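## Task

On the knob box, point knob C3 at 4 o'clock and knob C2 at 8 o'clock. Rows are lettered from the socket side, so row A lies closest to the socket. Numbering runs left to right as seen from the side facing away from the socket, starting at knob 1. Each knob is ringed by clock-hour marks, with the centre mark being 12 o'clock. Every other knob must stay on the mark it points at now. Finish by releasing the knob and moving the hand away. The robot must not topple or be left leaning, or the task fails, and the result only counts if it holds without the robot touching anything.

## Robot and tools

ROBOT. TidyBot++: a mobile base (0.54 m long, 0.50 m wide, 0.38 m high) on four powered casters carrying one seven-joint arm with a two-finger gripper. The shoulder sits 0.12 m ahead of the base centre and 0.68 m above the floor. It starts folded, hand down, the hand reaching up to 0.08 m past the base front and the elbow up to 1.15 m high. Cameras: base_camera (fixed, 644x364, pinhole) and wrist_camera (fisheye, 644x476, looks along the hand).

FRAMES. Base frame: origin on the floor below the base centre, x forward, y left, z up. hand_pose is given in it; it is the midpoint between the finger pads, its z axis points out along the fingers and the fingers close along its y axis. Odometry frame is the base frame at scene start. base_odometry comes from wheel rotation, so slip is counted as travel; heading is positive to the left, range -3.142 to 3.142, and drifts a few cm and degrees over many moves. base_tilt is in degrees, forward and right positive, with about 1 degree of fixed bias.

execute_actions. Arguments: "actions", a list holding one action or none (empty list only reports state and images), and "cameras", a list of "base_camera", "wrist_camera" or "all" (omitted, null or ["all"] gives every camera; [] gives none). An action may have:
- "base": exactly one relative move, measured from where the base last reported itself: translate_m (metres, forward positive, -2 to 2), strafe_m (metres, left positive, -2 to 2) or rotate_rad (radians, counter-clockwise from above positive, -6.3 to 6.3). Heading is not changed by translate or strafe.
- "joints": absolute targets keyed by joint name, radians: joint_1_rad (any angle; whole arm about vertical, positive is clockwise from above, opposite to rotate_rad), joint_2_rad shoulder -2.249 to 2.249, joint_3_rad any angle (upper-arm roll), joint_4_rad elbow -2.579 to 2.579, joint_5_rad any angle (forearm roll), joint_6_rad wrist -2.099 to 2.099, joint_7_rad any angle (hand roll; hand down, positive is counter-clockwise from above, at 1.57 the fingers open left/right), gripper_pos 0 (open) to 1 (closed). Done tolerance ±0.039 for joints 1-4, ±0.056 for 5-7, ±0.03 for the gripper. Any-angle joints go the short way, so turn past half a revolution in steps.
- "speeds": lower top speeds for this action's base motion: translate_m and strafe_m 0.05 to 0.5 m/s, rotate_rad 0.1 to 1.57 rad/s; the maximum is the default.
Base and joint motions start together. A base move needing over 8.667 s, any action over 15 s, an unknown key or an out-of-range value gets the call refused with no motion. Joints or base left out may keep pushing toward earlier targets.

wait: "seconds", 0 to 10; nothing new is commanded; returns state and images.
zoom_image: "camera" (base_camera or wrist_camera) and "region" [x0, y0, x1, y1] in pixels of that camera's latest full image, top-left origin, at most 504 by 504.
finished_scene: "scene", the current scene's number; ends it permanently and reports success, then gives the next task.

ARM GEOMETRY. Upper arm 0.42 m, forearm 0.31 m, hand 0.31 m to the hand point. With joint_1_rad 0, joint_3_rad 3.14, joint_5_rad 0 the arm moves in the base's x-z plane; angles from vertical (forward positive) are joint_2_rad, joint_2_rad - joint_4_rad, and joint_2_rad - joint_4_rad - joint_6_rad. Hand point offset from the shoulder: sum of length x sin(angle) forward, length x cos(angle) up. A downward hand reaches at most about 0.94 m high, only near the base. Joints move up to 1.39 rad/s (1.22 for joints 5-7). Gripper gap is about 85 x (1 - gripper_pos) mm; closed fingertips reach about 20 mm beyond the hand point; closing to 1 squeezes with roughly 96-120 N per finger.

RESULT LINES. base_status and joint_status: "done"; "off_target" (stopped away from target, may still push); "contact_stop"/"time_out" (target dropped, holds in place); "not_followed" or "joint command not followed" plus "cause:" (arm targets withheld, usually self-collision; they may be retried later); "limit_stop_at_motor_heat". For the base, "done" only means the wheels turned the commanded amount. on_its_own reports uncommanded motion. motor_effort gives percent of maximum with the action's peak in brackets. joint_positions, Motor temperatures (joint order as listed), MOTOR HOT (from 60 °C), OVER-TEMPERATURE FAULT (75 °C, arm sinks), ARM HIT (arm struck base or itself), and a pictures line naming image order. If a call reports a stop, later calls in the same reply are skipped.

ACCURACY. Friction leaves joints slightly short; resend each joint as last command + (wanted - read). hand_pose may be 1-2 cm off, so check images. Calibration values in the instructions (K, distortion, T_world_to_cam) are approximate per scene.

AVOID. Driving the base while the arm is caught on something above about 0.8 m (tipping). Horizontal shoves by a raised hand, which can lift wheels. Torque faults: limits 104.5 N m for joints 1-4 (warning 56.7) and 51.3 N m for joints 5-7 (warning 29.4); a fault freezes the arm 10 s. Pushing a blocked joint harder with repeated corrections. Holding loads long enough to overheat. Hard hits, slams, drops. At the end open the gripper and move clear so nothing is held by the robot.

Each tool is called as name([rows], argument=value, ...), one row to a line, values as JSON.

## Session

I'll start by looking at the current state.

execute_actions(actions=[])

Scene clock: 0.00 s.
Motor temperatures (°C, as the motors report them): [29 33 28 30 39 37 35]
base_odometry: x=+0.000 y=+0.000 heading=+0.000 (m, m, rad; odometry frame)
base_tilt: forward=+0.1 right=-0.5 (deg)
base_status: not commanded
joint_positions: joint_1_rad=-0.040 joint_2_rad=-0.376 joint_3_rad=+3.108 joint_4_rad=-2.544 joint_5_rad=-0.023 joint_6_rad=-0.842 joint_7_rad=+1.598 gripper_pos=+0.000
joint_status: not commanded
motor_effort: joint_1_rad=+0 joint_2_rad=+0 joint_3_rad=+1 joint_4_rad=+15 joint_5_rad=+0 joint_6_rad=+0 joint_7_rad=+0 (%)
hand_pose: x=+0.2644 y=+0.0159 z=+0.5877 quat_wxyz=(-0.004, +0.997, +0.043, +0.066) (m; base frame)
pictures: base_camera, wrist_camera
Images, in order (width x height): base_camera 644x364, wrist_camera 644x476.

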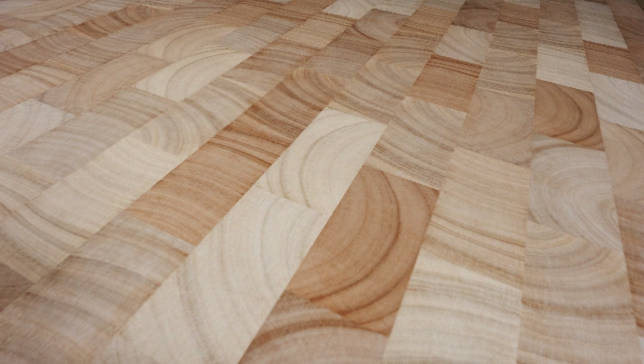

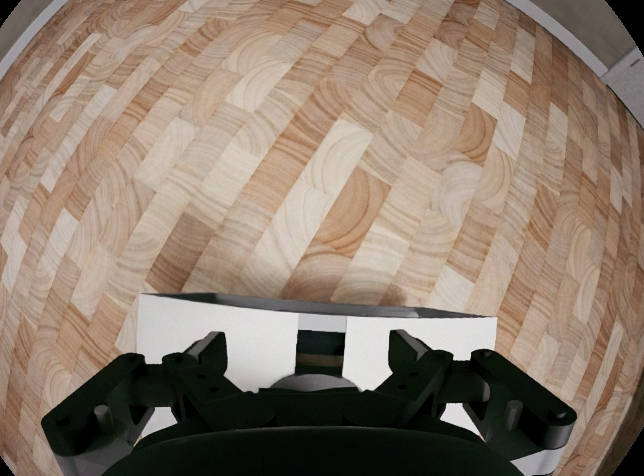

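execute_actions([
  {"joints": {"joint_6_rad": 0.35}},
], cameras=["wrist_camera"])

Scene clock: 4.10 s.
Motor temperatures (°C, as the motors report them): [29 33 28 30 39 37 35]
base_odometry: x=+0.000 y=+0.000 heading=+0.000 (m, m, rad; odometry frame)
base_tilt: forward=+0.1 right=-0.5 (deg)
base_status: not commanded
joint_positions: joint_1_rad=-0.040 joint_2_rad=-0.376 joint_3_rad=+3.108 joint_4_rad=-2.542 joint_5_rad=-0.023 joint_6_rad=+0.344 joint_7_rad=+1.598 gripper_pos=+0.000
joint_status: all done
motor_effort: joint_1_rad=+1(1) joint_2_rad=-4(3) joint_3_rad=+1(1) joint_4_rad=+19(20) joint_5_rad=+0(0) joint_6_rad=+7(7) joint_7_rad=+0(0) (%)
hand_pose: x=+0.5248 y=+0.0296 z=+0.8191 quat_wxyz=(-0.012, +0.790, +0.032, +0.613) (m; base frame)
pictures: wrist_camera
camera_calibration (this result's frames):
wrist_camera: T_world_to_cam=[[0.0250016, -0.999283, 0.0284429, -0.0109486], [-0.236979, -0.0335651, -0.970935, 0.983547], [0.971193, 0.0175346, -0.237648, -0.175181], [0, 0, 0, 1]] pos_world=[0.403488, 0.0251439, 0.91364]
Images, in order (width x height): wrist_camera 644x476.

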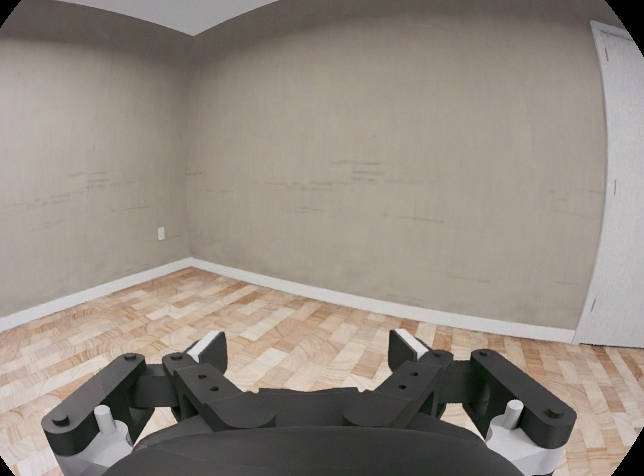

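execute_actions([
  {"base": {"rotate_rad": 2.2}},
])

Scene clock: 9.10 s.
Motor temperatures (°C, as the motors report them): [29 33 28 30 39 37 35]
base_odometry: x=+0.000 y=+0.000 heading=+2.200 (m, m, rad; odometry frame)
base_tilt: forward=+0.1 right=-0.5 (deg)
base_status: done
joint_positions: joint_1_rad=-0.040 joint_2_rad=-0.376 joint_3_rad=+3.108 joint_4_rad=-2.542 joint_5_rad=-0.023 joint_6_rad=+0.344 joint_7_rad=+1.598 gripper_pos=+0.000
joint_status: not commanded
motor_effort: joint_1_rad=+1(0) joint_2_rad=-4(4) joint_3_rad=+1(2) joint_4_rad=+20(20) joint_5_rad=+0(0) joint_6_rad=+6(7) joint_7_rad=+0(0) (%)
hand_pose: x=+0.5248 y=+0.0296 z=+0.8191 quat_wxyz=(-0.012, +0.790, +0.032, +0.613) (m; base frame)
pictures: base_camera, wrist_camera
camera_calibration (this result's frames):
wrist_camera: T_world_to_cam=[[0.0250014, -0.999283, 0.0284428, -0.0109484], [-0.236979, -0.0335649, -0.970935, 0.983547], [0.971193, 0.0175344, -0.237648, -0.175181], [0, 0, 0, 1]] pos_world=[0.403488, 0.0251438, 0.91364]
Images, in order (width x height): base_camera 644x364, wrist_camera 644x476.

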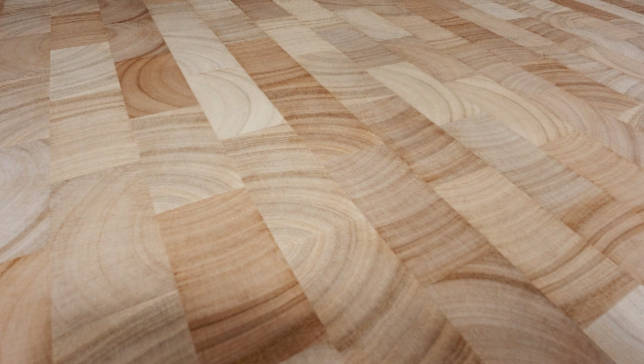

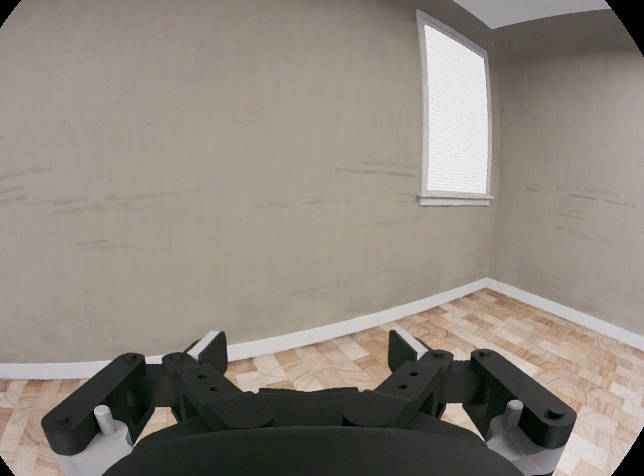

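execute_actions([
  {"base": {"rotate_rad": 2.0}},
])

Scene clock: 12.87 s.
Motor temperatures (°C, as the motors report them): [29 33 28 30 39 37 35]
base_odometry: x=+0.000 y=+0.000 heading=-2.083 (m, m, rad; odometry frame)
base_tilt: forward=+0.1 right=-0.5 (deg)
base_status: done
joint_positions: joint_1_rad=-0.040 joint_2_rad=-0.376 joint_3_rad=+3.108 joint_4_rad=-2.542 joint_5_rad=-0.023 joint_6_rad=+0.344 joint_7_rad=+1.598 gripper_pos=+0.000
joint_status: not commanded
motor_effort: joint_1_rad=+0(0) joint_2_rad=-4(4) joint_3_rad=+1(2) joint_4_rad=+19(19) joint_5_rad=+0(0) joint_6_rad=+6(7) joint_7_rad=+0(0) (%)
hand_pose: x=+0.5248 y=+0.0296 z=+0.8191 quat_wxyz=(-0.012, +0.790, +0.032, +0.613) (m; base frame)
pictures: base_camera, wrist_camera
camera_calibration (this result's frames):
wrist_camera: T_world_to_cam=[[0.025002, -0.999283, 0.028443, -0.0109487], [-0.236978, -0.0335653, -0.970935, 0.983547], [0.971193, 0.0175349, -0.237648, -0.175182], [0, 0, 0, 1]] pos_world=[0.403488, 0.025144, 0.91364]
Images, in order (width x height): base_camera 644x364, wrist_camera 644x476.

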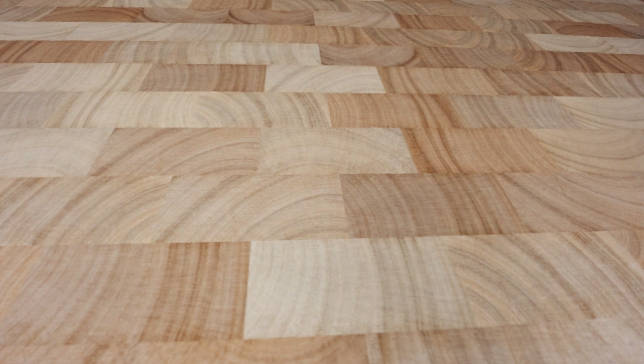

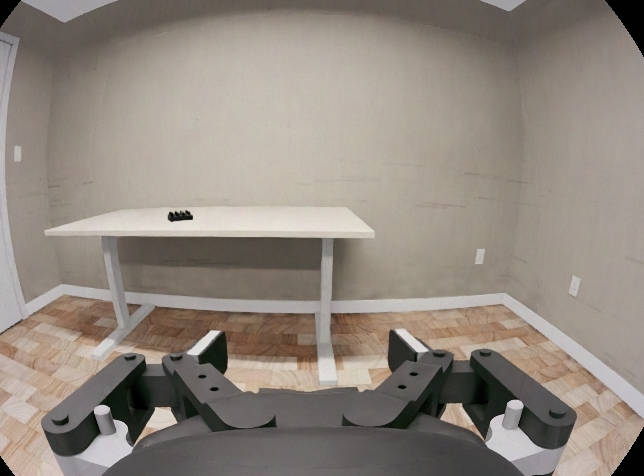

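zoom_image(camera="wrist_camera", region=[140, 190, 220, 240])

Region (140, 190, 220, 240) of wrist_camera's 644x476 image, scaled by 6.300; it fills the top 315 rows of this view, and the rest is white.

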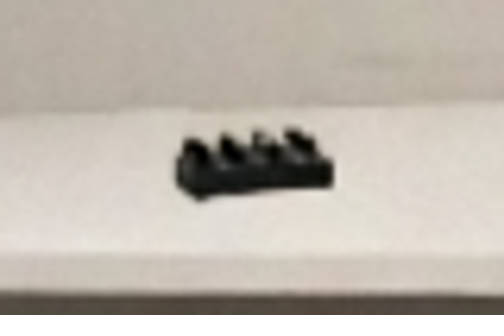

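execute_actions([
  {"base": {"strafe_m": 0.63}, "joints": {"joint_1_rad": 0.0, "joint_2_rad": 0.226, "joint_3_rad": 3.14, "joint_4_rad": -0.945, "joint_5_rad": 0.0, "joint_6_rad": -1.3, "joint_7_rad": 1.57}},
])

execute_actions([
  {"base": {"translate_m": 0.75}},
])

Scene clock: 38.60 s.
Motor temperatures (°C, as the motors report them): [29 34 28 30 39 37 35]
base_odometry: x=+0.550 y=-0.308 heading=-2.083 (m, m, rad; odometry frame)
base_tilt: forward=+0.1 right=-0.5 (deg)
base_status: done
joint_positions: joint_1_rad=-0.019 joint_2_rad=+0.205 joint_3_rad=+3.119 joint_4_rad=-0.954 joint_5_rad=-0.023 joint_6_rad=-1.273 joint_7_rad=+1.598 gripper_pos=+0.000
joint_status: all done
motor_effort: joint_1_rad=+1(2) joint_2_rad=-23(23) joint_3_rad=+0(3) joint_4_rad=+19(21) joint_5_rad=-1(1) joint_6_rad=+4(7) joint_7_rad=+0(0) (%)
hand_pose: x=+0.6943 y=+0.0307 z=+0.9835 quat_wxyz=(-0.016, +0.937, +0.032, +0.347) (m; base frame)
pictures: base_camera, wrist_camera
camera_calibration (this result's frames):
wrist_camera: T_world_to_cam=[[0.0435287, -0.998805, 0.0222318, -0.0255224], [-0.74994, -0.0473692, -0.659807, 1.23391], [0.660072, 0.012048, -0.751106, 0.420426], [0, 0, 0, 1]] pos_world=[0.648959, 0.0278921, 1.1305]
Images, in order (width x height): base_camera 644x364, wrist_camera 644x476.

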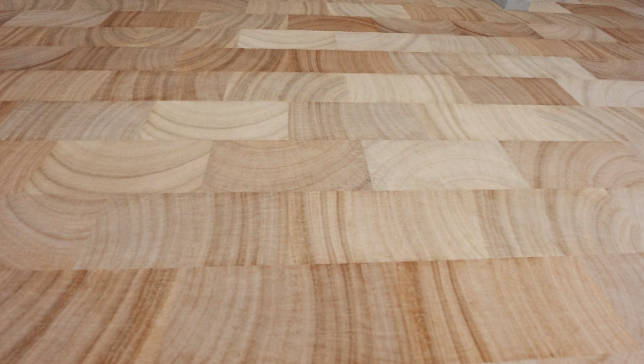

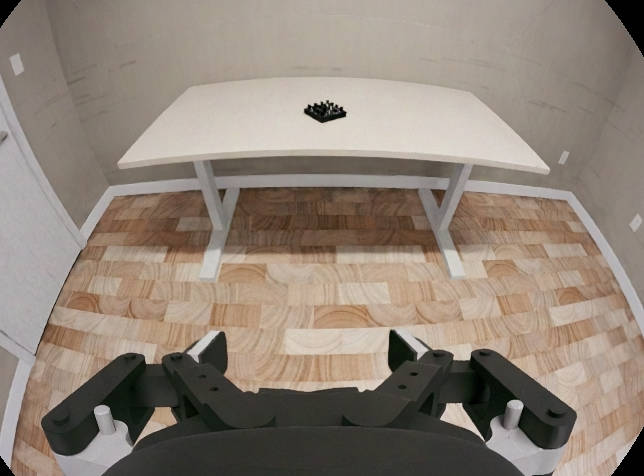

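Scene clock: 41.47 s.
Motor temperatures (°C, as the motors report them): [29 34 28 30 39 37 35]
base_odometry: x=+0.182 y=-0.963 heading=-2.082 (m, m, rad; odometry frame)
base_tilt: forward=+0.1 right=-0.5 (deg)
base_status: done
joint_positions: joint_1_rad=-0.019 joint_2_rad=+0.219 joint_3_rad=+3.119 joint_4_rad=-0.953 joint_5_rad=-0.022 joint_6_rad=-1.276 joint_7_rad=+1.598 gripper_pos=+0.000
joint_status: not commanded
motor_effort: joint_1_rad=+1(2) joint_2_rad=-25(26) joint_3_rad=+0(0) joint_4_rad=+19(20) joint_5_rad=-1(0) joint_6_rad=+4(4) joint_7_rad=-1(0) (%)
hand_pose: x=+0.6981 y=+0.0303 z=+0.9755 quat_wxyz=(-0.016, +0.940, +0.032, +0.340) (m; base frame)
pictures: base_camera, wrist_camera
camera_calibration (this result's frames):
wrist_camera: T_world_to_cam=[[0.0432853, -0.998813, 0.0223515, -0.0257878], [-0.760022, -0.0474415, -0.648164, 1.22716], [0.648454, 0.0110683, -0.761173, 0.429894], [0, 0, 0, 1]] pos_world=[0.655015, 0.0277027, 1.1232]
Images, in order (width x height): base_camera 644x364, wrist_camera 644x476.

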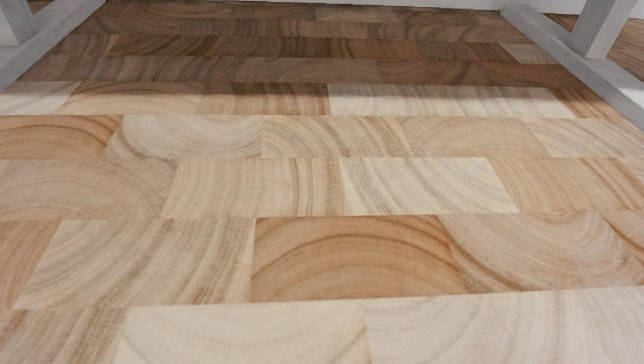

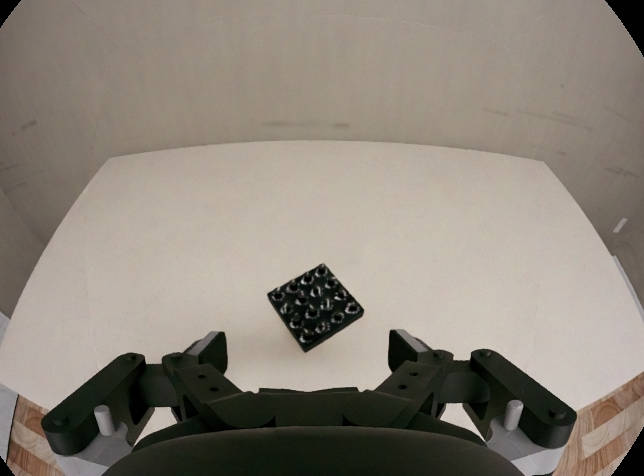

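zoom_image(camera="wrist_camera", region=[255, 250, 375, 365])

Region (255, 250, 375, 365) of wrist_camera's 644x476 image, scaled by 4.200; it fills the top 483 rows of this view, and the rest is white.

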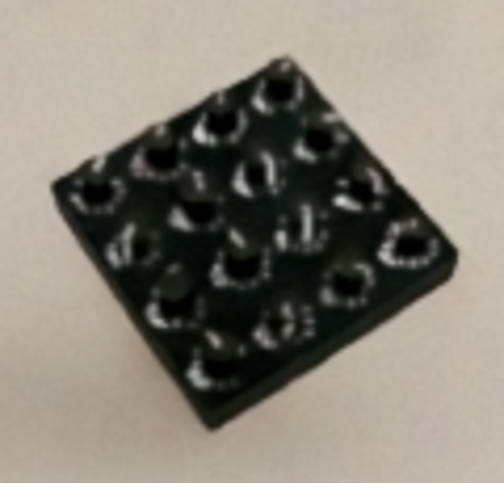

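execute_actions([
  {"base": {"translate_m": 0.35}, "joints": {"joint_1_rad": 0.02, "joint_2_rad": 0.10, "joint_3_rad": 3.16, "joint_4_rad": -1.367, "joint_5_rad": 0.03, "joint_6_rad": -1.69, "joint_7_rad": 1.54}},
])

Scene clock: 65.00 s.
Motor temperatures (°C, as the motors report them): [29 34 28 30 39 37 35]
base_odometry: x=+0.011 y=-1.268 heading=-2.082 (m, m, rad; odometry frame)
base_tilt: forward=+0.1 right=-0.5 (deg)
base_status: done
joint_positions: joint_1_rad=-0.001 joint_2_rad=+0.119 joint_3_rad=+3.137 joint_4_rad=-1.359 joint_5_rad=+0.006 joint_6_rad=-1.662 joint_7_rad=+1.573 gripper_pos=+0.000
joint_status: all done
motor_effort: joint_1_rad=+0(0) joint_2_rad=-18(24) joint_3_rad=+0(0) joint_4_rad=+17(19) joint_5_rad=-1(0) joint_6_rad=-1(5) joint_7_rad=+0(0) (%)
hand_pose: x=+0.4823 y=+0.0015 z=+0.8174 quat_wxyz=(+0.003, +1.000, +0.004, +0.000) (m; base frame)
pictures: base_camera, wrist_camera
camera_calibration (this result's frames):
wrist_camera: T_world_to_cam=[[0.00545678, -0.998908, 0.0463972, -0.0430783], [-0.999912, -0.00601269, -0.0118504, 0.554846], [0.0121164, -0.0463285, -0.998853, 0.951015], [0, 0, 0, 1]] pos_world=[0.543509, 0.00436391, 0.958498]
Images, in order (width x height): base_camera 644x364, wrist_camera 644x476.

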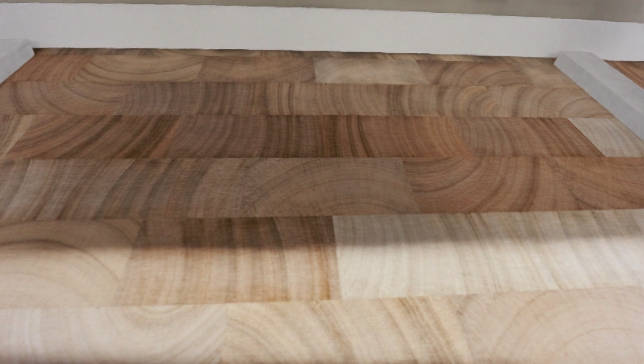

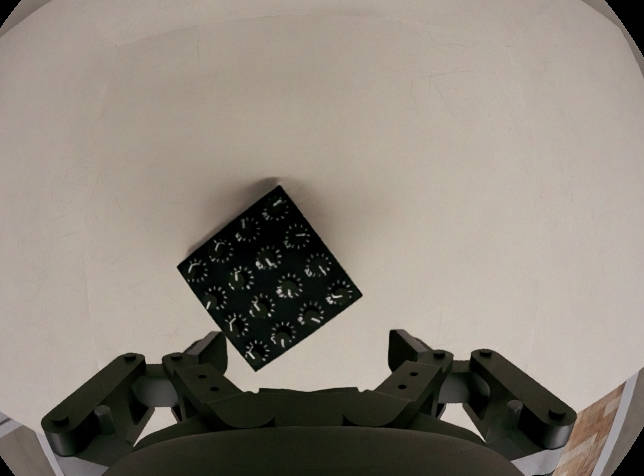

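zoom_image(camera="wrist_camera", region=[170, 178, 370, 378])

Region (170, 178, 370, 378) of wrist_camera's 644x476 image, scaled by 2.520.

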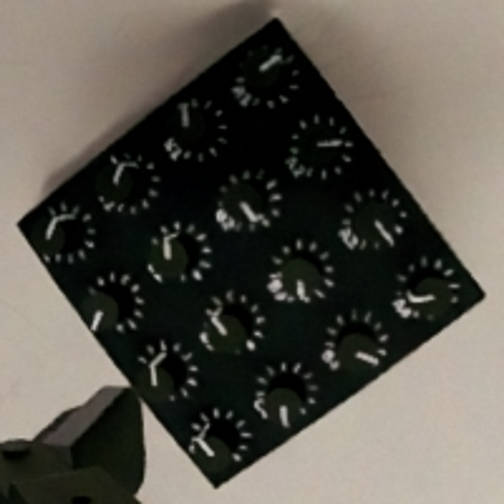

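zoom_image(camera="wrist_camera", region=[240, 185, 365, 310])

zoom_image(camera="wrist_camera", region=[200, 240, 310, 350])

Region (240, 185, 365, 310) of wrist_camera's 644x476 image, scaled by 4.032.

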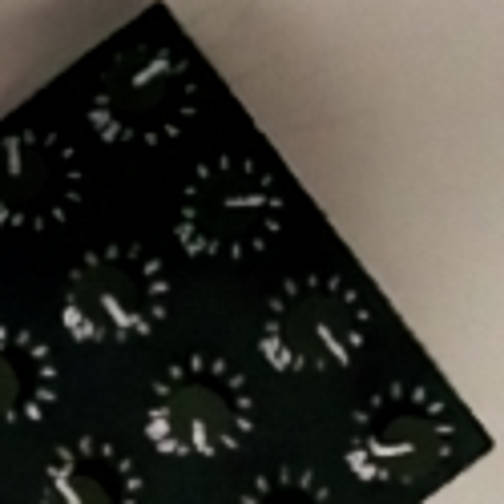

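Region (200, 240, 310, 350) of wrist_camera's 644x476 image, scaled by 4.582.

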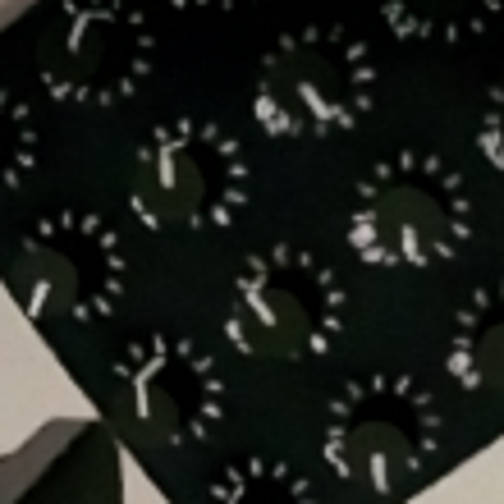

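execute_actions([
  {"base": {"strafe_m": 0.048}, "joints": {"joint_4_rad": -1.435, "joint_6_rad": -1.50, "joint_7_rad": 2.245, "gripper_pos": 0.76}},
], cameras=["wrist_camera"])

Scene clock: 132.83 s.
Motor temperatures (°C, as the motors report them): [29 34 28 30 39 37 35]
base_odometry: x=+0.053 y=-1.292 heading=-2.082 (m, m, rad; odometry frame)
base_tilt: forward=+0.1 right=-0.5 (deg)
base_status: done
joint_positions: joint_1_rad=+0.006 joint_2_rad=+0.118 joint_3_rad=+3.143 joint_4_rad=-1.425 joint_5_rad=+0.010 joint_6_rad=-1.523 joint_7_rad=+2.234 gripper_pos=+0.760
joint_status: all done
motor_effort: joint_1_rad=+1(3) joint_2_rad=-19(19) joint_3_rad=+0(2) joint_4_rad=+17(17) joint_5_rad=+0(1) joint_6_rad=+0(1) joint_7_rad=+0(0) (%)
hand_pose: x=+0.5063 y=-0.0048 z=+0.7979 quat_wxyz=(+0.017, +0.946, +0.322, +0.034) (m; base frame)
pictures: wrist_camera
camera_calibration (this result's frames):
wrist_camera: T_world_to_cam=[[0.602568, -0.792423, 0.0947503, -0.388537], [-0.790656, -0.608893, -0.0641262, 0.511401], [0.108508, -0.0362745, -0.993434, 0.877883], [0, 0, 0, 1]] pos_world=[0.543205, 0.0353481, 0.941727]
Images, in order (width x height): wrist_camera 644x476.

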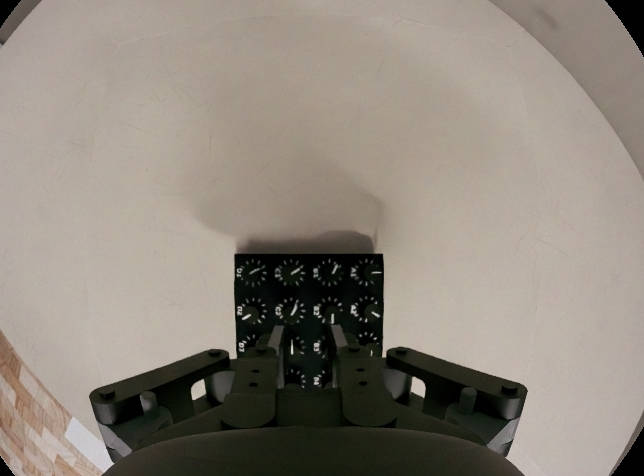

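zoom_image(camera="wrist_camera", region=[225, 245, 395, 400])

Region (225, 245, 395, 400) of wrist_camera's 644x476 image, scaled by 2.965; it fills the top 460 rows of this view, and the rest is white.

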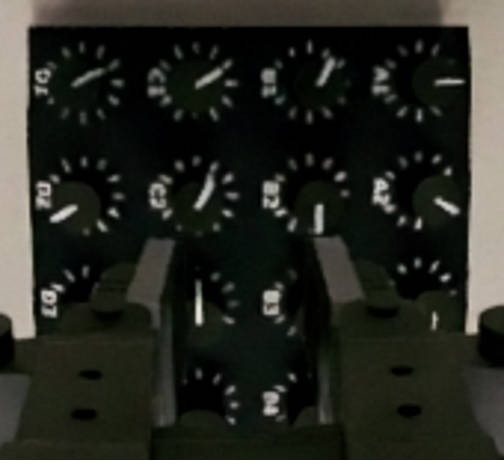

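zoom_image(camera="wrist_camera", region=[260, 290, 350, 370])

Region (260, 290, 350, 370) of wrist_camera's 644x476 image, scaled by 5.600.

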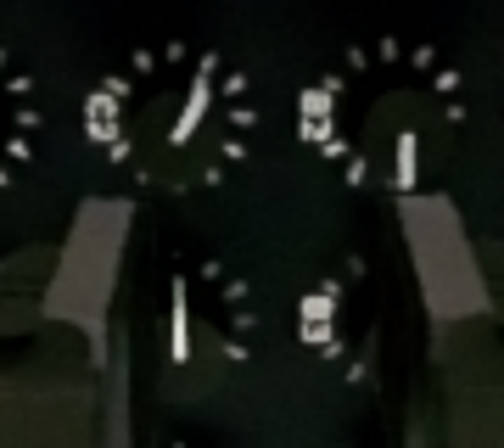

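execute_actions([
  {"base": {"strafe_m": 0.016}, "joints": {"joint_2_rad": 0.165, "gripper_pos": 0.79}, "speeds": {"strafe_m": 0.05}},
], cameras=["wrist_camera"])

zoom_image(camera="wrist_camera", region=[250, 270, 370, 390])

Scene clock: 176.17 s.
Motor temperatures (°C, as the motors report them): [29 34 28 30 39 37 35]
base_odometry: x=+0.067 y=-1.300 heading=-2.082 (m, m, rad; odometry frame)
base_tilt: forward=+0.1 right=-0.5 (deg)
base_status: done
joint_positions: joint_1_rad=+0.007 joint_2_rad=+0.154 joint_3_rad=+3.144 joint_4_rad=-1.426 joint_5_rad=+0.010 joint_6_rad=-1.523 joint_7_rad=+2.234 gripper_pos=+0.790
joint_status: all done
motor_effort: joint_1_rad=+1(3) joint_2_rad=-19(22) joint_3_rad=+0(1) joint_4_rad=+17(18) joint_5_rad=+0(1) joint_6_rad=+0(0) joint_7_rad=+0(0) (%)
hand_pose: x=+0.5098 y=-0.0058 z=+0.7836 quat_wxyz=(+0.011, +0.947, +0.321, +0.016) (m; base frame)
pictures: wrist_camera
camera_calibration (this result's frames):
wrist_camera: T_world_to_cam=[[0.604154, -0.793526, 0.0728998, -0.373722], [-0.793629, -0.607415, -0.0346444, 0.49109], [0.0717716, -0.0369249, -0.996737, 0.884616], [0, 0, 0, 1]] pos_world=[0.552038, 0.0344017, 0.925988]
Images, in order (width x height): wrist_camera 644x476.

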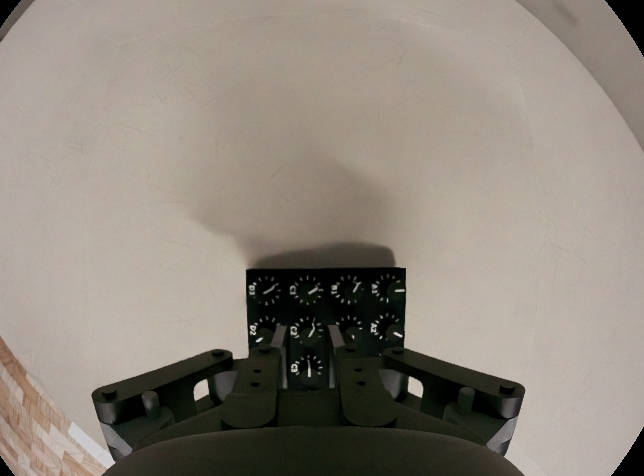

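Region (250, 270, 370, 390) of wrist_camera's 644x476 image, scaled by 4.200.

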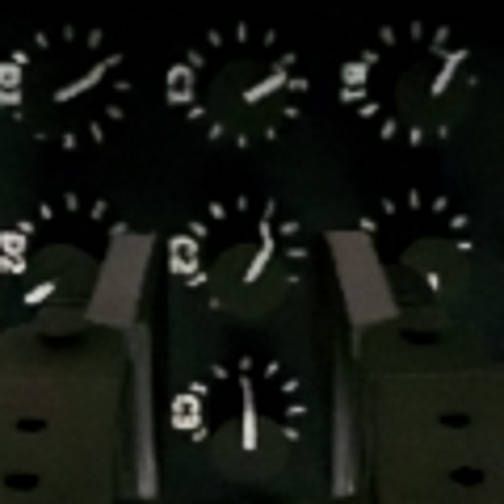

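execute_actions([
  {"joints": {"joint_7_rad": 0.635}},
], cameras=["wrist_camera"])

zoom_image(camera="wrist_camera", region=[250, 270, 370, 390])

Scene clock: 205.13 s.
Motor temperatures (°C, as the motors report them): [29 34 28 30 39 37 35]
base_odometry: x=+0.067 y=-1.300 heading=-2.082 (m, m, rad; odometry frame)
base_tilt: forward=+0.1 right=-0.5 (deg)
base_status: not commanded
joint_positions: joint_1_rad=+0.007 joint_2_rad=+0.154 joint_3_rad=+3.144 joint_4_rad=-1.426 joint_5_rad=+0.010 joint_6_rad=-1.523 joint_7_rad=+0.646 gripper_pos=+0.790
joint_status: all done
motor_effort: joint_1_rad=+0(1) joint_2_rad=-20(20) joint_3_rad=+0(0) joint_4_rad=+17(17) joint_5_rad=+0(0) joint_6_rad=+0(1) joint_7_rad=+0(0) (%)
hand_pose: x=+0.5098 y=-0.0058 z=+0.7836 quat_wxyz=(-0.004, +0.893, -0.451, +0.020) (m; base frame)
pictures: wrist_camera
camera_calibration (this result's frames):
wrist_camera: T_world_to_cam=[[-0.806061, -0.591599, 0.0166253, 0.390412], [-0.591716, 0.805026, -0.042484, 0.402428], [0.0117497, -0.0440821, -0.998959, 0.916913], [0, 0, 0, 1]] pos_world=[0.542045, -0.0525776, 0.926564]
Images, in order (width x height): wrist_camera 644x476.

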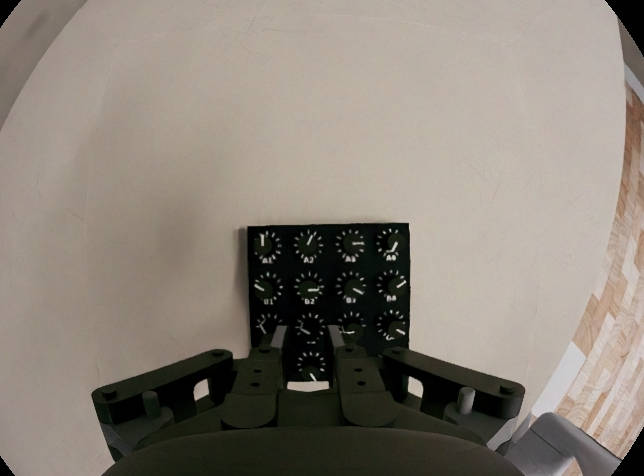

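Region (250, 270, 370, 390) of wrist_camera's 644x476 image, scaled by 4.200.

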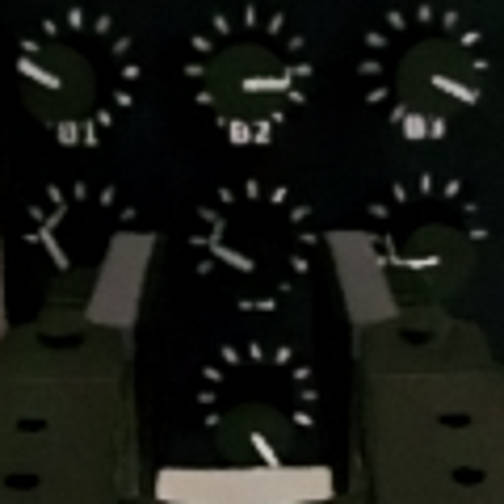

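execute_actions([
  {"base": {"translate_m": -0.004}, "joints": {"joint_2_rad": 0.185}, "speeds": {"translate_m": 0.05}},
], cameras=["wrist_camera"])

zoom_image(camera="wrist_camera", region=[250, 270, 370, 390])

Scene clock: 220.50 s.
Motor temperatures (°C, as the motors report them): [29 34 28 30 39 37 35]
base_odometry: x=+0.069 y=-1.296 heading=-2.082 (m, m, rad; odometry frame)
base_tilt: forward=+0.1 right=-0.5 (deg)
base_status: done
joint_positions: joint_1_rad=+0.007 joint_2_rad=+0.166 joint_3_rad=+3.144 joint_4_rad=-1.427 joint_5_rad=+0.010 joint_6_rad=-1.523 joint_7_rad=+0.646 gripper_pos=+0.790
joint_status: all done
motor_effort: joint_1_rad=+0(2) joint_2_rad=-20(22) joint_3_rad=+0(1) joint_4_rad=+17(17) joint_5_rad=+0(0) joint_6_rad=+0(0) joint_7_rad=-1(0) (%)
hand_pose: x=+0.5110 y=-0.0058 z=+0.7787 quat_wxyz=(-0.001, +0.893, -0.451, +0.014) (m; base frame)
pictures: wrist_camera
camera_calibration (this result's frames):
wrist_camera: T_world_to_cam=[[-0.805788, -0.591602, 0.0266804, 0.383506], [-0.592203, 0.805029, -0.0349817, 0.397355], [-0.000783229, -0.0439881, -0.999032, 0.918415], [0, 0, 0, 1]] pos_world=[0.545059, -0.0526001, 0.921194]
Images, in order (width x height): wrist_camera 644x476.

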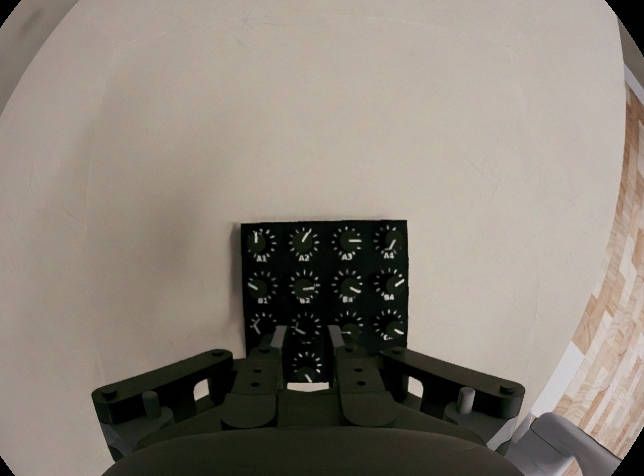

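Region (250, 270, 370, 390) of wrist_camera's 644x476 image, scaled by 4.200.

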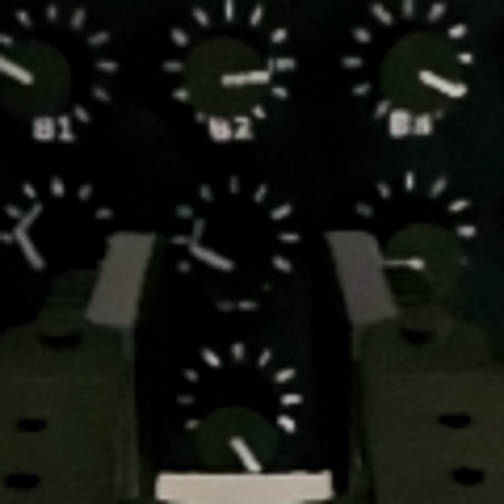

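execute_actions([
  {"joints": {"joint_2_rad": 0.22}},
], cameras=["wrist_camera"])

zoom_image(camera="wrist_camera", region=[250, 270, 370, 390])

Scene clock: 227.77 s.
Motor temperatures (°C, as the motors report them): [29 34 28 30 39 37 35]
base_odometry: x=+0.069 y=-1.296 heading=-2.082 (m, m, rad; odometry frame)
base_tilt: forward=+0.1 right=-0.5 (deg)
base_status: not commanded
joint_positions: joint_1_rad=+0.007 joint_2_rad=+0.204 joint_3_rad=+3.144 joint_4_rad=-1.426 joint_5_rad=+0.010 joint_6_rad=-1.523 joint_7_rad=+0.646 gripper_pos=+0.790
joint_status: all done
motor_effort: joint_1_rad=+1(1) joint_2_rad=-19(22) joint_3_rad=+0(0) joint_4_rad=+14(17) joint_5_rad=-1(1) joint_6_rad=-2(0) joint_7_rad=+0(1) (%)
hand_pose: x=+0.5146 y=-0.0058 z=+0.7642 quat_wxyz=(+0.007, +0.893, -0.451, -0.002) (m; base frame)
pictures: wrist_camera
camera_calibration (this result's frames):
wrist_camera: T_world_to_cam=[[-0.804293, -0.591615, 0.0557141, 0.363848], [-0.59308, 0.805034, -0.013275, 0.382891], [-0.036998, -0.0437199, -0.998359, 0.92214], [0, 0, 0, 1]] pos_world=[0.553843, -0.052666, 0.905438]
Images, in order (width x height): wrist_camera 644x476.

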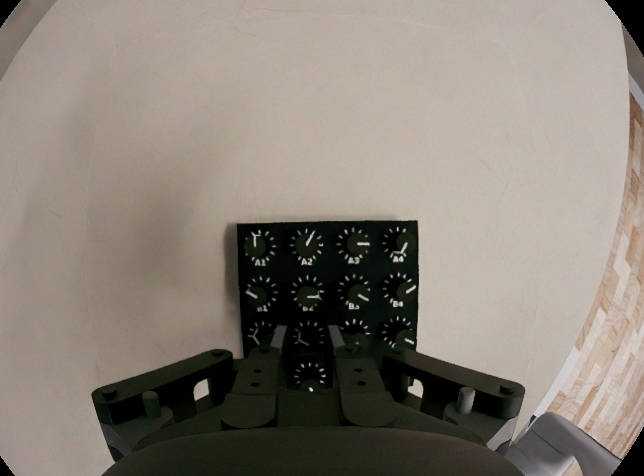

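Region (250, 270, 370, 390) of wrist_camera's 644x476 image, scaled by 4.200.

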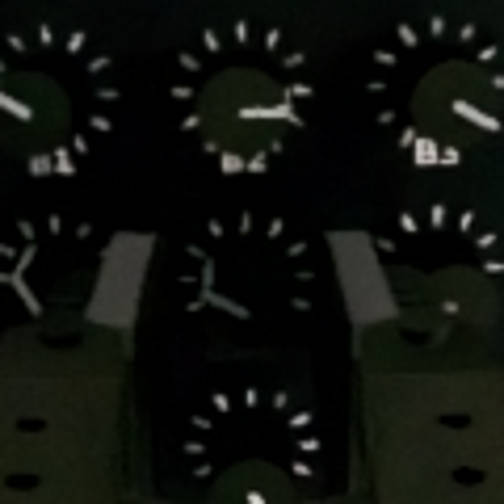

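execute_actions([
  {"joints": {"joint_2_rad": 0.173}},
], cameras=["wrist_camera"])

zoom_image(camera="wrist_camera", region=[250, 270, 370, 390])

Scene clock: 235.43 s.
Motor temperatures (°C, as the motors report them): [29 34 28 30 39 37 35]
base_odometry: x=+0.069 y=-1.296 heading=-2.082 (m, m, rad; odometry frame)
base_tilt: forward=+0.1 right=-0.5 (deg)
base_status: not commanded
joint_positions: joint_1_rad=+0.007 joint_2_rad=+0.190 joint_3_rad=+3.144 joint_4_rad=-1.429 joint_5_rad=+0.010 joint_6_rad=-1.523 joint_7_rad=+0.646 gripper_pos=+0.790
joint_status: all done
motor_effort: joint_1_rad=+0(1) joint_2_rad=-21(23) joint_3_rad=+0(0) joint_4_rad=+17(17) joint_5_rad=+0(0) joint_6_rad=-1(0) joint_7_rad=+0(0) (%)
hand_pose: x=+0.5123 y=-0.0058 z=+0.7686 quat_wxyz=(+0.005, +0.893, -0.451, +0.002) (m; base frame)
pictures: wrist_camera
camera_calibration (this result's frames):
wrist_camera: T_world_to_cam=[[-0.804826, -0.591611, 0.0474582, 0.36838], [-0.59291, 0.805034, -0.0194441, 0.386218], [-0.0267021, -0.0437876, -0.998684, 0.921364], [0, 0, 0, 1]] pos_world=[0.550076, -0.0526367, 0.910178]
Images, in order (width x height): wrist_camera 644x476.

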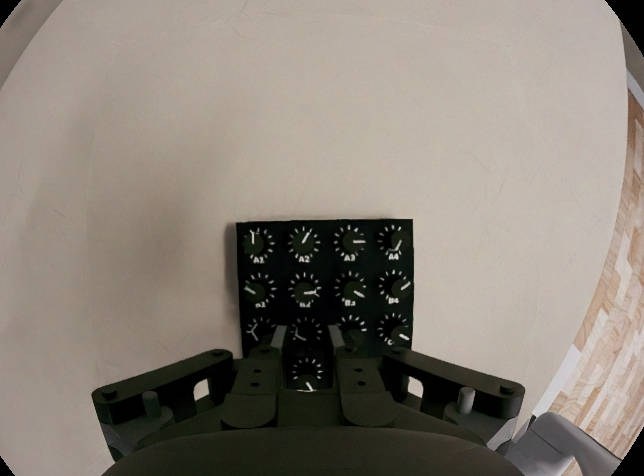

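Region (250, 270, 370, 390) of wrist_camera's 644x476 image, scaled by 4.200.

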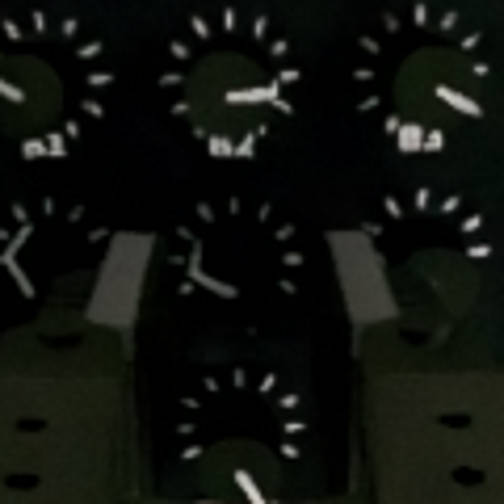

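execute_actions([
  {"joints": {"gripper_pos": 0.92}},
], cameras=["wrist_camera"])

zoom_image(camera="wrist_camera", region=[230, 210, 420, 400])

Scene clock: 239.53 s.
Motor temperatures (°C, as the motors report them): [29 34 28 30 39 37 35]
base_odometry: x=+0.069 y=-1.296 heading=-2.082 (m, m, rad; odometry frame)
base_tilt: forward=+0.1 right=-0.5 (deg)
base_status: not commanded
joint_positions: joint_1_rad=+0.007 joint_2_rad=+0.189 joint_3_rad=+3.144 joint_4_rad=-1.429 joint_5_rad=+0.010 joint_6_rad=-1.522 joint_7_rad=+0.646 gripper_pos=+0.913
joint_status: all done
motor_effort: joint_1_rad=+0(1) joint_2_rad=-21(21) joint_3_rad=+1(1) joint_4_rad=+17(17) joint_5_rad=+0(0) joint_6_rad=+0(0) joint_7_rad=+0(0) (%)
hand_pose: x=+0.5124 y=-0.0058 z=+0.7688 quat_wxyz=(+0.005, +0.893, -0.451, +0.003) (m; base frame)
pictures: wrist_camera
camera_calibration (this result's frames):
wrist_camera: T_world_to_cam=[[-0.804859, -0.591613, 0.0468643, 0.368891], [-0.592898, 0.805032, -0.0198893, 0.386592], [-0.0259605, -0.0437938, -0.998703, 0.921171], [0, 0, 0, 1]] pos_world=[0.550029, -0.0526363, 0.910378]
Images, in order (width x height): wrist_camera 644x476.

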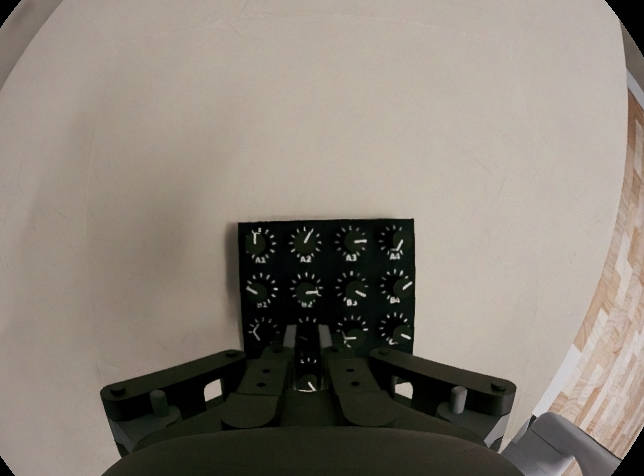

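Region (230, 210, 420, 400) of wrist_camera's 644x476 image, scaled by 2.653.

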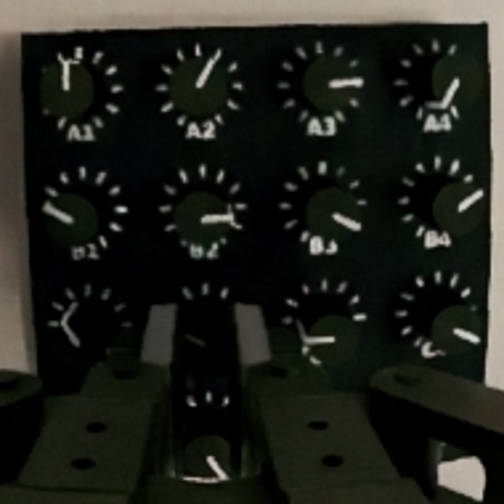

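execute_actions([
  {"joints": {"gripper_pos": 0.95, "joint_7_rad": 1.705}},
], cameras=["wrist_camera"])

zoom_image(camera="wrist_camera", region=[210, 200, 450, 400])

Scene clock: 245.23 s.
Motor temperatures (°C, as the motors report them): [29 35 28 30 39 37 35]
base_odometry: x=+0.069 y=-1.296 heading=-2.082 (m, m, rad; odometry frame)
base_tilt: forward=+0.1 right=-0.5 (deg)
base_status: not commanded
joint_positions: joint_1_rad=+0.007 joint_2_rad=+0.189 joint_3_rad=+3.144 joint_4_rad=-1.430 joint_5_rad=+0.011 joint_6_rad=-1.522 joint_7_rad=+1.694 gripper_pos=+0.936
joint_status: all done
motor_effort: joint_1_rad=+0(0) joint_2_rad=-21(21) joint_3_rad=-1(1) joint_4_rad=+17(18) joint_5_rad=-1(1) joint_6_rad=+0(1) joint_7_rad=+0(0) (%)
hand_pose: x=+0.5122 y=-0.0061 z=+0.7689 quat_wxyz=(+0.006, +0.998, +0.057, +0.000) (m; base frame)
pictures: wrist_camera
camera_calibration (this result's frames):
wrist_camera: T_world_to_cam=[[0.111621, -0.992347, 0.0527983, -0.107889], [-0.993619, -0.112316, -0.010364, 0.579071], [0.0162147, -0.0513045, -0.998551, 0.899514], [0, 0, 0, 1]] pos_world=[0.572833, 0.0041251, 0.909909]
Images, in order (width x height): wrist_camera 644x476.

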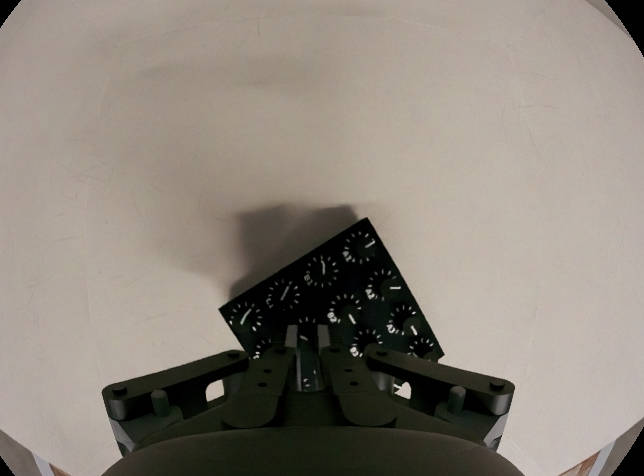

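Region (210, 200, 450, 400) of wrist_camera's 644x476 image, scaled by 2.100.

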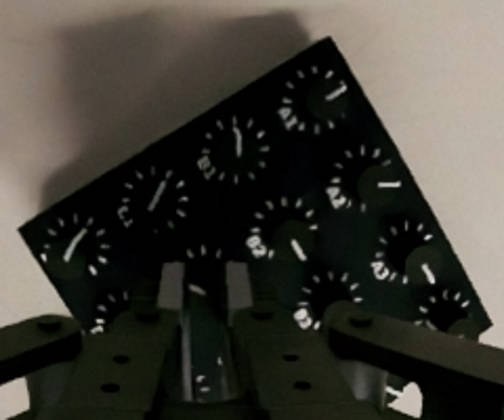

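execute_actions([
  {"joints": {"gripper_pos": 0.84}},
], cameras=[])

execute_actions([
  {"joints": {"joint_2_rad": 0.13}},
], cameras=["wrist_camera"])

zoom_image(camera="wrist_camera", region=[240, 260, 380, 400])

Scene clock: 249.57 s.
Motor temperatures (°C, as the motors report them): [29 35 28 30 39 37 35]
base_odometry: x=+0.069 y=-1.296 heading=-2.082 (m, m, rad; odometry frame)
base_tilt: forward=+0.1 right=-0.5 (deg)
base_status: not commanded
joint_positions: joint_1_rad=+0.007 joint_2_rad=+0.189 joint_3_rad=+3.144 joint_4_rad=-1.430 joint_5_rad=+0.011 joint_6_rad=-1.522 joint_7_rad=+1.694 gripper_pos=+0.840
joint_status: all done
motor_effort: joint_1_rad=+1(0) joint_2_rad=-21(23) joint_3_rad=+0(1) joint_4_rad=+17(18) joint_5_rad=+0(1) joint_6_rad=+0(0) joint_7_rad=+0(0) (%)
hand_pose: x=+0.5122 y=-0.0061 z=+0.7689 quat_wxyz=(+0.006, +0.998, +0.057, +0.000) (m; base frame)
pictures: none
No camera images: the call's "cameras" was empty. Leave "cameras" out to get every camera's image.

Scene clock: 250.37 s.
Motor temperatures (°C, as the motors report them): [29 35 28 30 39 37 35]
base_odometry: x=+0.069 y=-1.296 heading=-2.082 (m, m, rad; odometry frame)
base_tilt: forward=+0.1 right=-0.5 (deg)
base_status: not commanded
joint_positions: joint_1_rad=+0.007 joint_2_rad=+0.143 joint_3_rad=+3.144 joint_4_rad=-1.430 joint_5_rad=+0.011 joint_6_rad=-1.522 joint_7_rad=+1.694 gripper_pos=+0.840
joint_status: all done
motor_effort: joint_1_rad=+0(1) joint_2_rad=-20(22) joint_3_rad=+0(0) joint_4_rad=+17(18) joint_5_rad=+0(0) joint_6_rad=+0(0) joint_7_rad=+0(1) (%)
hand_pose: x=+0.5078 y=-0.0061 z=+0.7866 quat_wxyz=(+0.007, +0.998, +0.057, +0.023) (m; base frame)
pictures: wrist_camera
camera_calibration (this result's frames):
wrist_camera: T_world_to_cam=[[0.109103, -0.992327, 0.0581651, -0.111255], [-0.992126, -0.112327, -0.0553907, 0.609576], [0.0614992, -0.0516638, -0.996769, 0.892913], [0, 0, 0, 1]] pos_world=[0.562001, 0.00420231, 0.930264]
Images, in order (width x height): wrist_camera 644x476.

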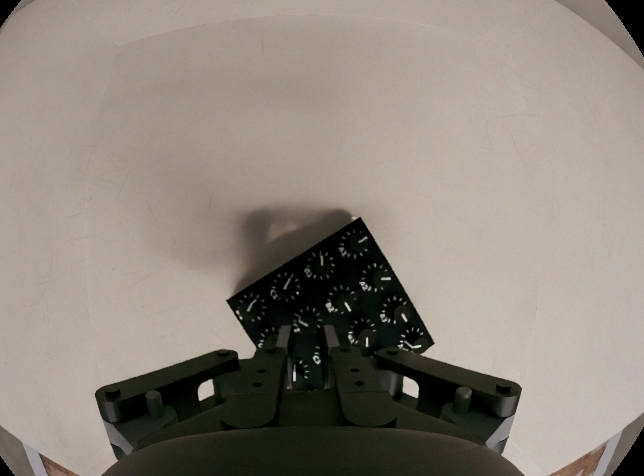

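Region (240, 260, 380, 400) of wrist_camera's 644x476 image, scaled by 3.600.

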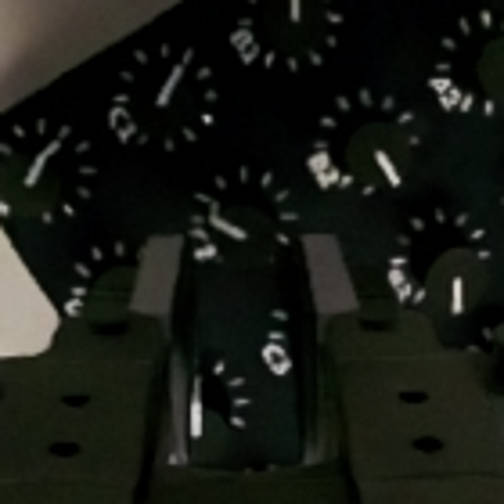

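execute_actions([
  {"base": {"translate_m": -0.0196}, "joints": {"joint_7_rad": 2.245, "gripper_pos": 0.79}, "speeds": {"translate_m": 0.05}},
], cameras=[])

execute_actions([
  {"base": {"strafe_m": -0.016}, "speeds": {"strafe_m": 0.05}},
], cameras=["wrist_camera"])

zoom_image(camera="wrist_camera", region=[250, 270, 370, 390])

Scene clock: 258.60 s.
Motor temperatures (°C, as the motors report them): [29 35 28 30 39 37 35]
base_odometry: x=+0.079 y=-1.279 heading=-2.082 (m, m, rad; odometry frame)
base_tilt: forward=+0.1 right=-0.5 (deg)
base_status: done
joint_positions: joint_1_rad=+0.007 joint_2_rad=+0.142 joint_3_rad=+3.144 joint_4_rad=-1.430 joint_5_rad=+0.011 joint_6_rad=-1.522 joint_7_rad=+2.235 gripper_pos=+0.790
joint_status: all done
motor_effort: joint_1_rad=+1(2) joint_2_rad=-19(23) joint_3_rad=+0(0) joint_4_rad=+17(18) joint_5_rad=+0(1) joint_6_rad=+0(0) joint_7_rad=+0(1) (%)
hand_pose: x=+0.5077 y=-0.0061 z=+0.7870 quat_wxyz=(+0.013, +0.947, +0.321, +0.020) (m; base frame)
pictures: none
No camera images: the call's "cameras" was empty. Leave "cameras" out to get every camera's image.

Scene clock: 259.40 s.
Motor temperatures (°C, as the motors report them): [29 35 28 30 39 37 35]
base_odometry: x=+0.065 y=-1.271 heading=-2.082 (m, m, rad; odometry frame)
base_tilt: forward=+0.1 right=-0.5 (deg)
base_status: done
joint_positions: joint_1_rad=+0.008 joint_2_rad=+0.142 joint_3_rad=+3.145 joint_4_rad=-1.430 joint_5_rad=+0.012 joint_6_rad=-1.522 joint_7_rad=+2.235 gripper_pos=+0.790
joint_status: not commanded
motor_effort: joint_1_rad=+0(3) joint_2_rad=-19(21) joint_3_rad=+0(2) joint_4_rad=+17(17) joint_5_rad=+0(1) joint_6_rad=+0(0) joint_7_rad=+0(0) (%)
hand_pose: x=+0.5077 y=-0.0065 z=+0.7870 quat_wxyz=(+0.014, +0.947, +0.321, +0.020) (m; base frame)
pictures: wrist_camera
camera_calibration (this result's frames):
wrist_camera: T_world_to_cam=[[0.602741, -0.793967, 0.0794936, -0.377838], [-0.793842, -0.606745, -0.0409381, 0.494198], [0.0807358, -0.0384303, -0.995994, 0.88301], [0, 0, 0, 1]] pos_world=[0.548763, 0.0337952, 0.929741]
Images, in order (width x height): wrist_camera 644x476.

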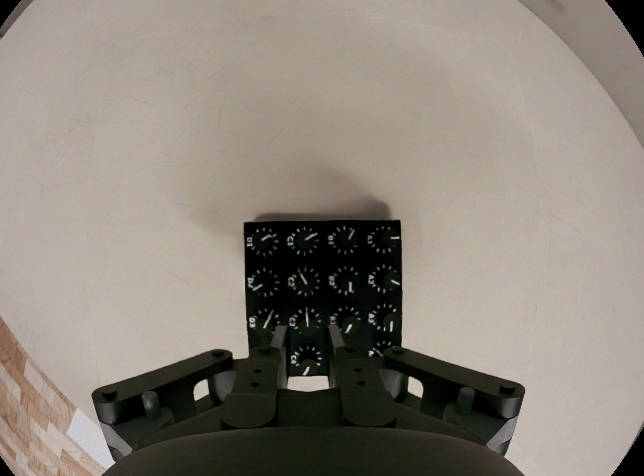

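Region (250, 270, 370, 390) of wrist_camera's 644x476 image, scaled by 4.200.

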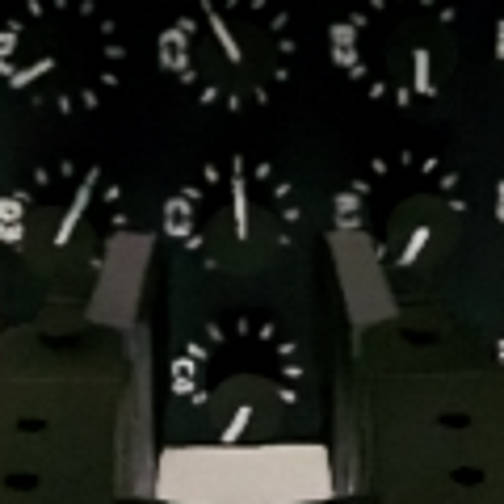

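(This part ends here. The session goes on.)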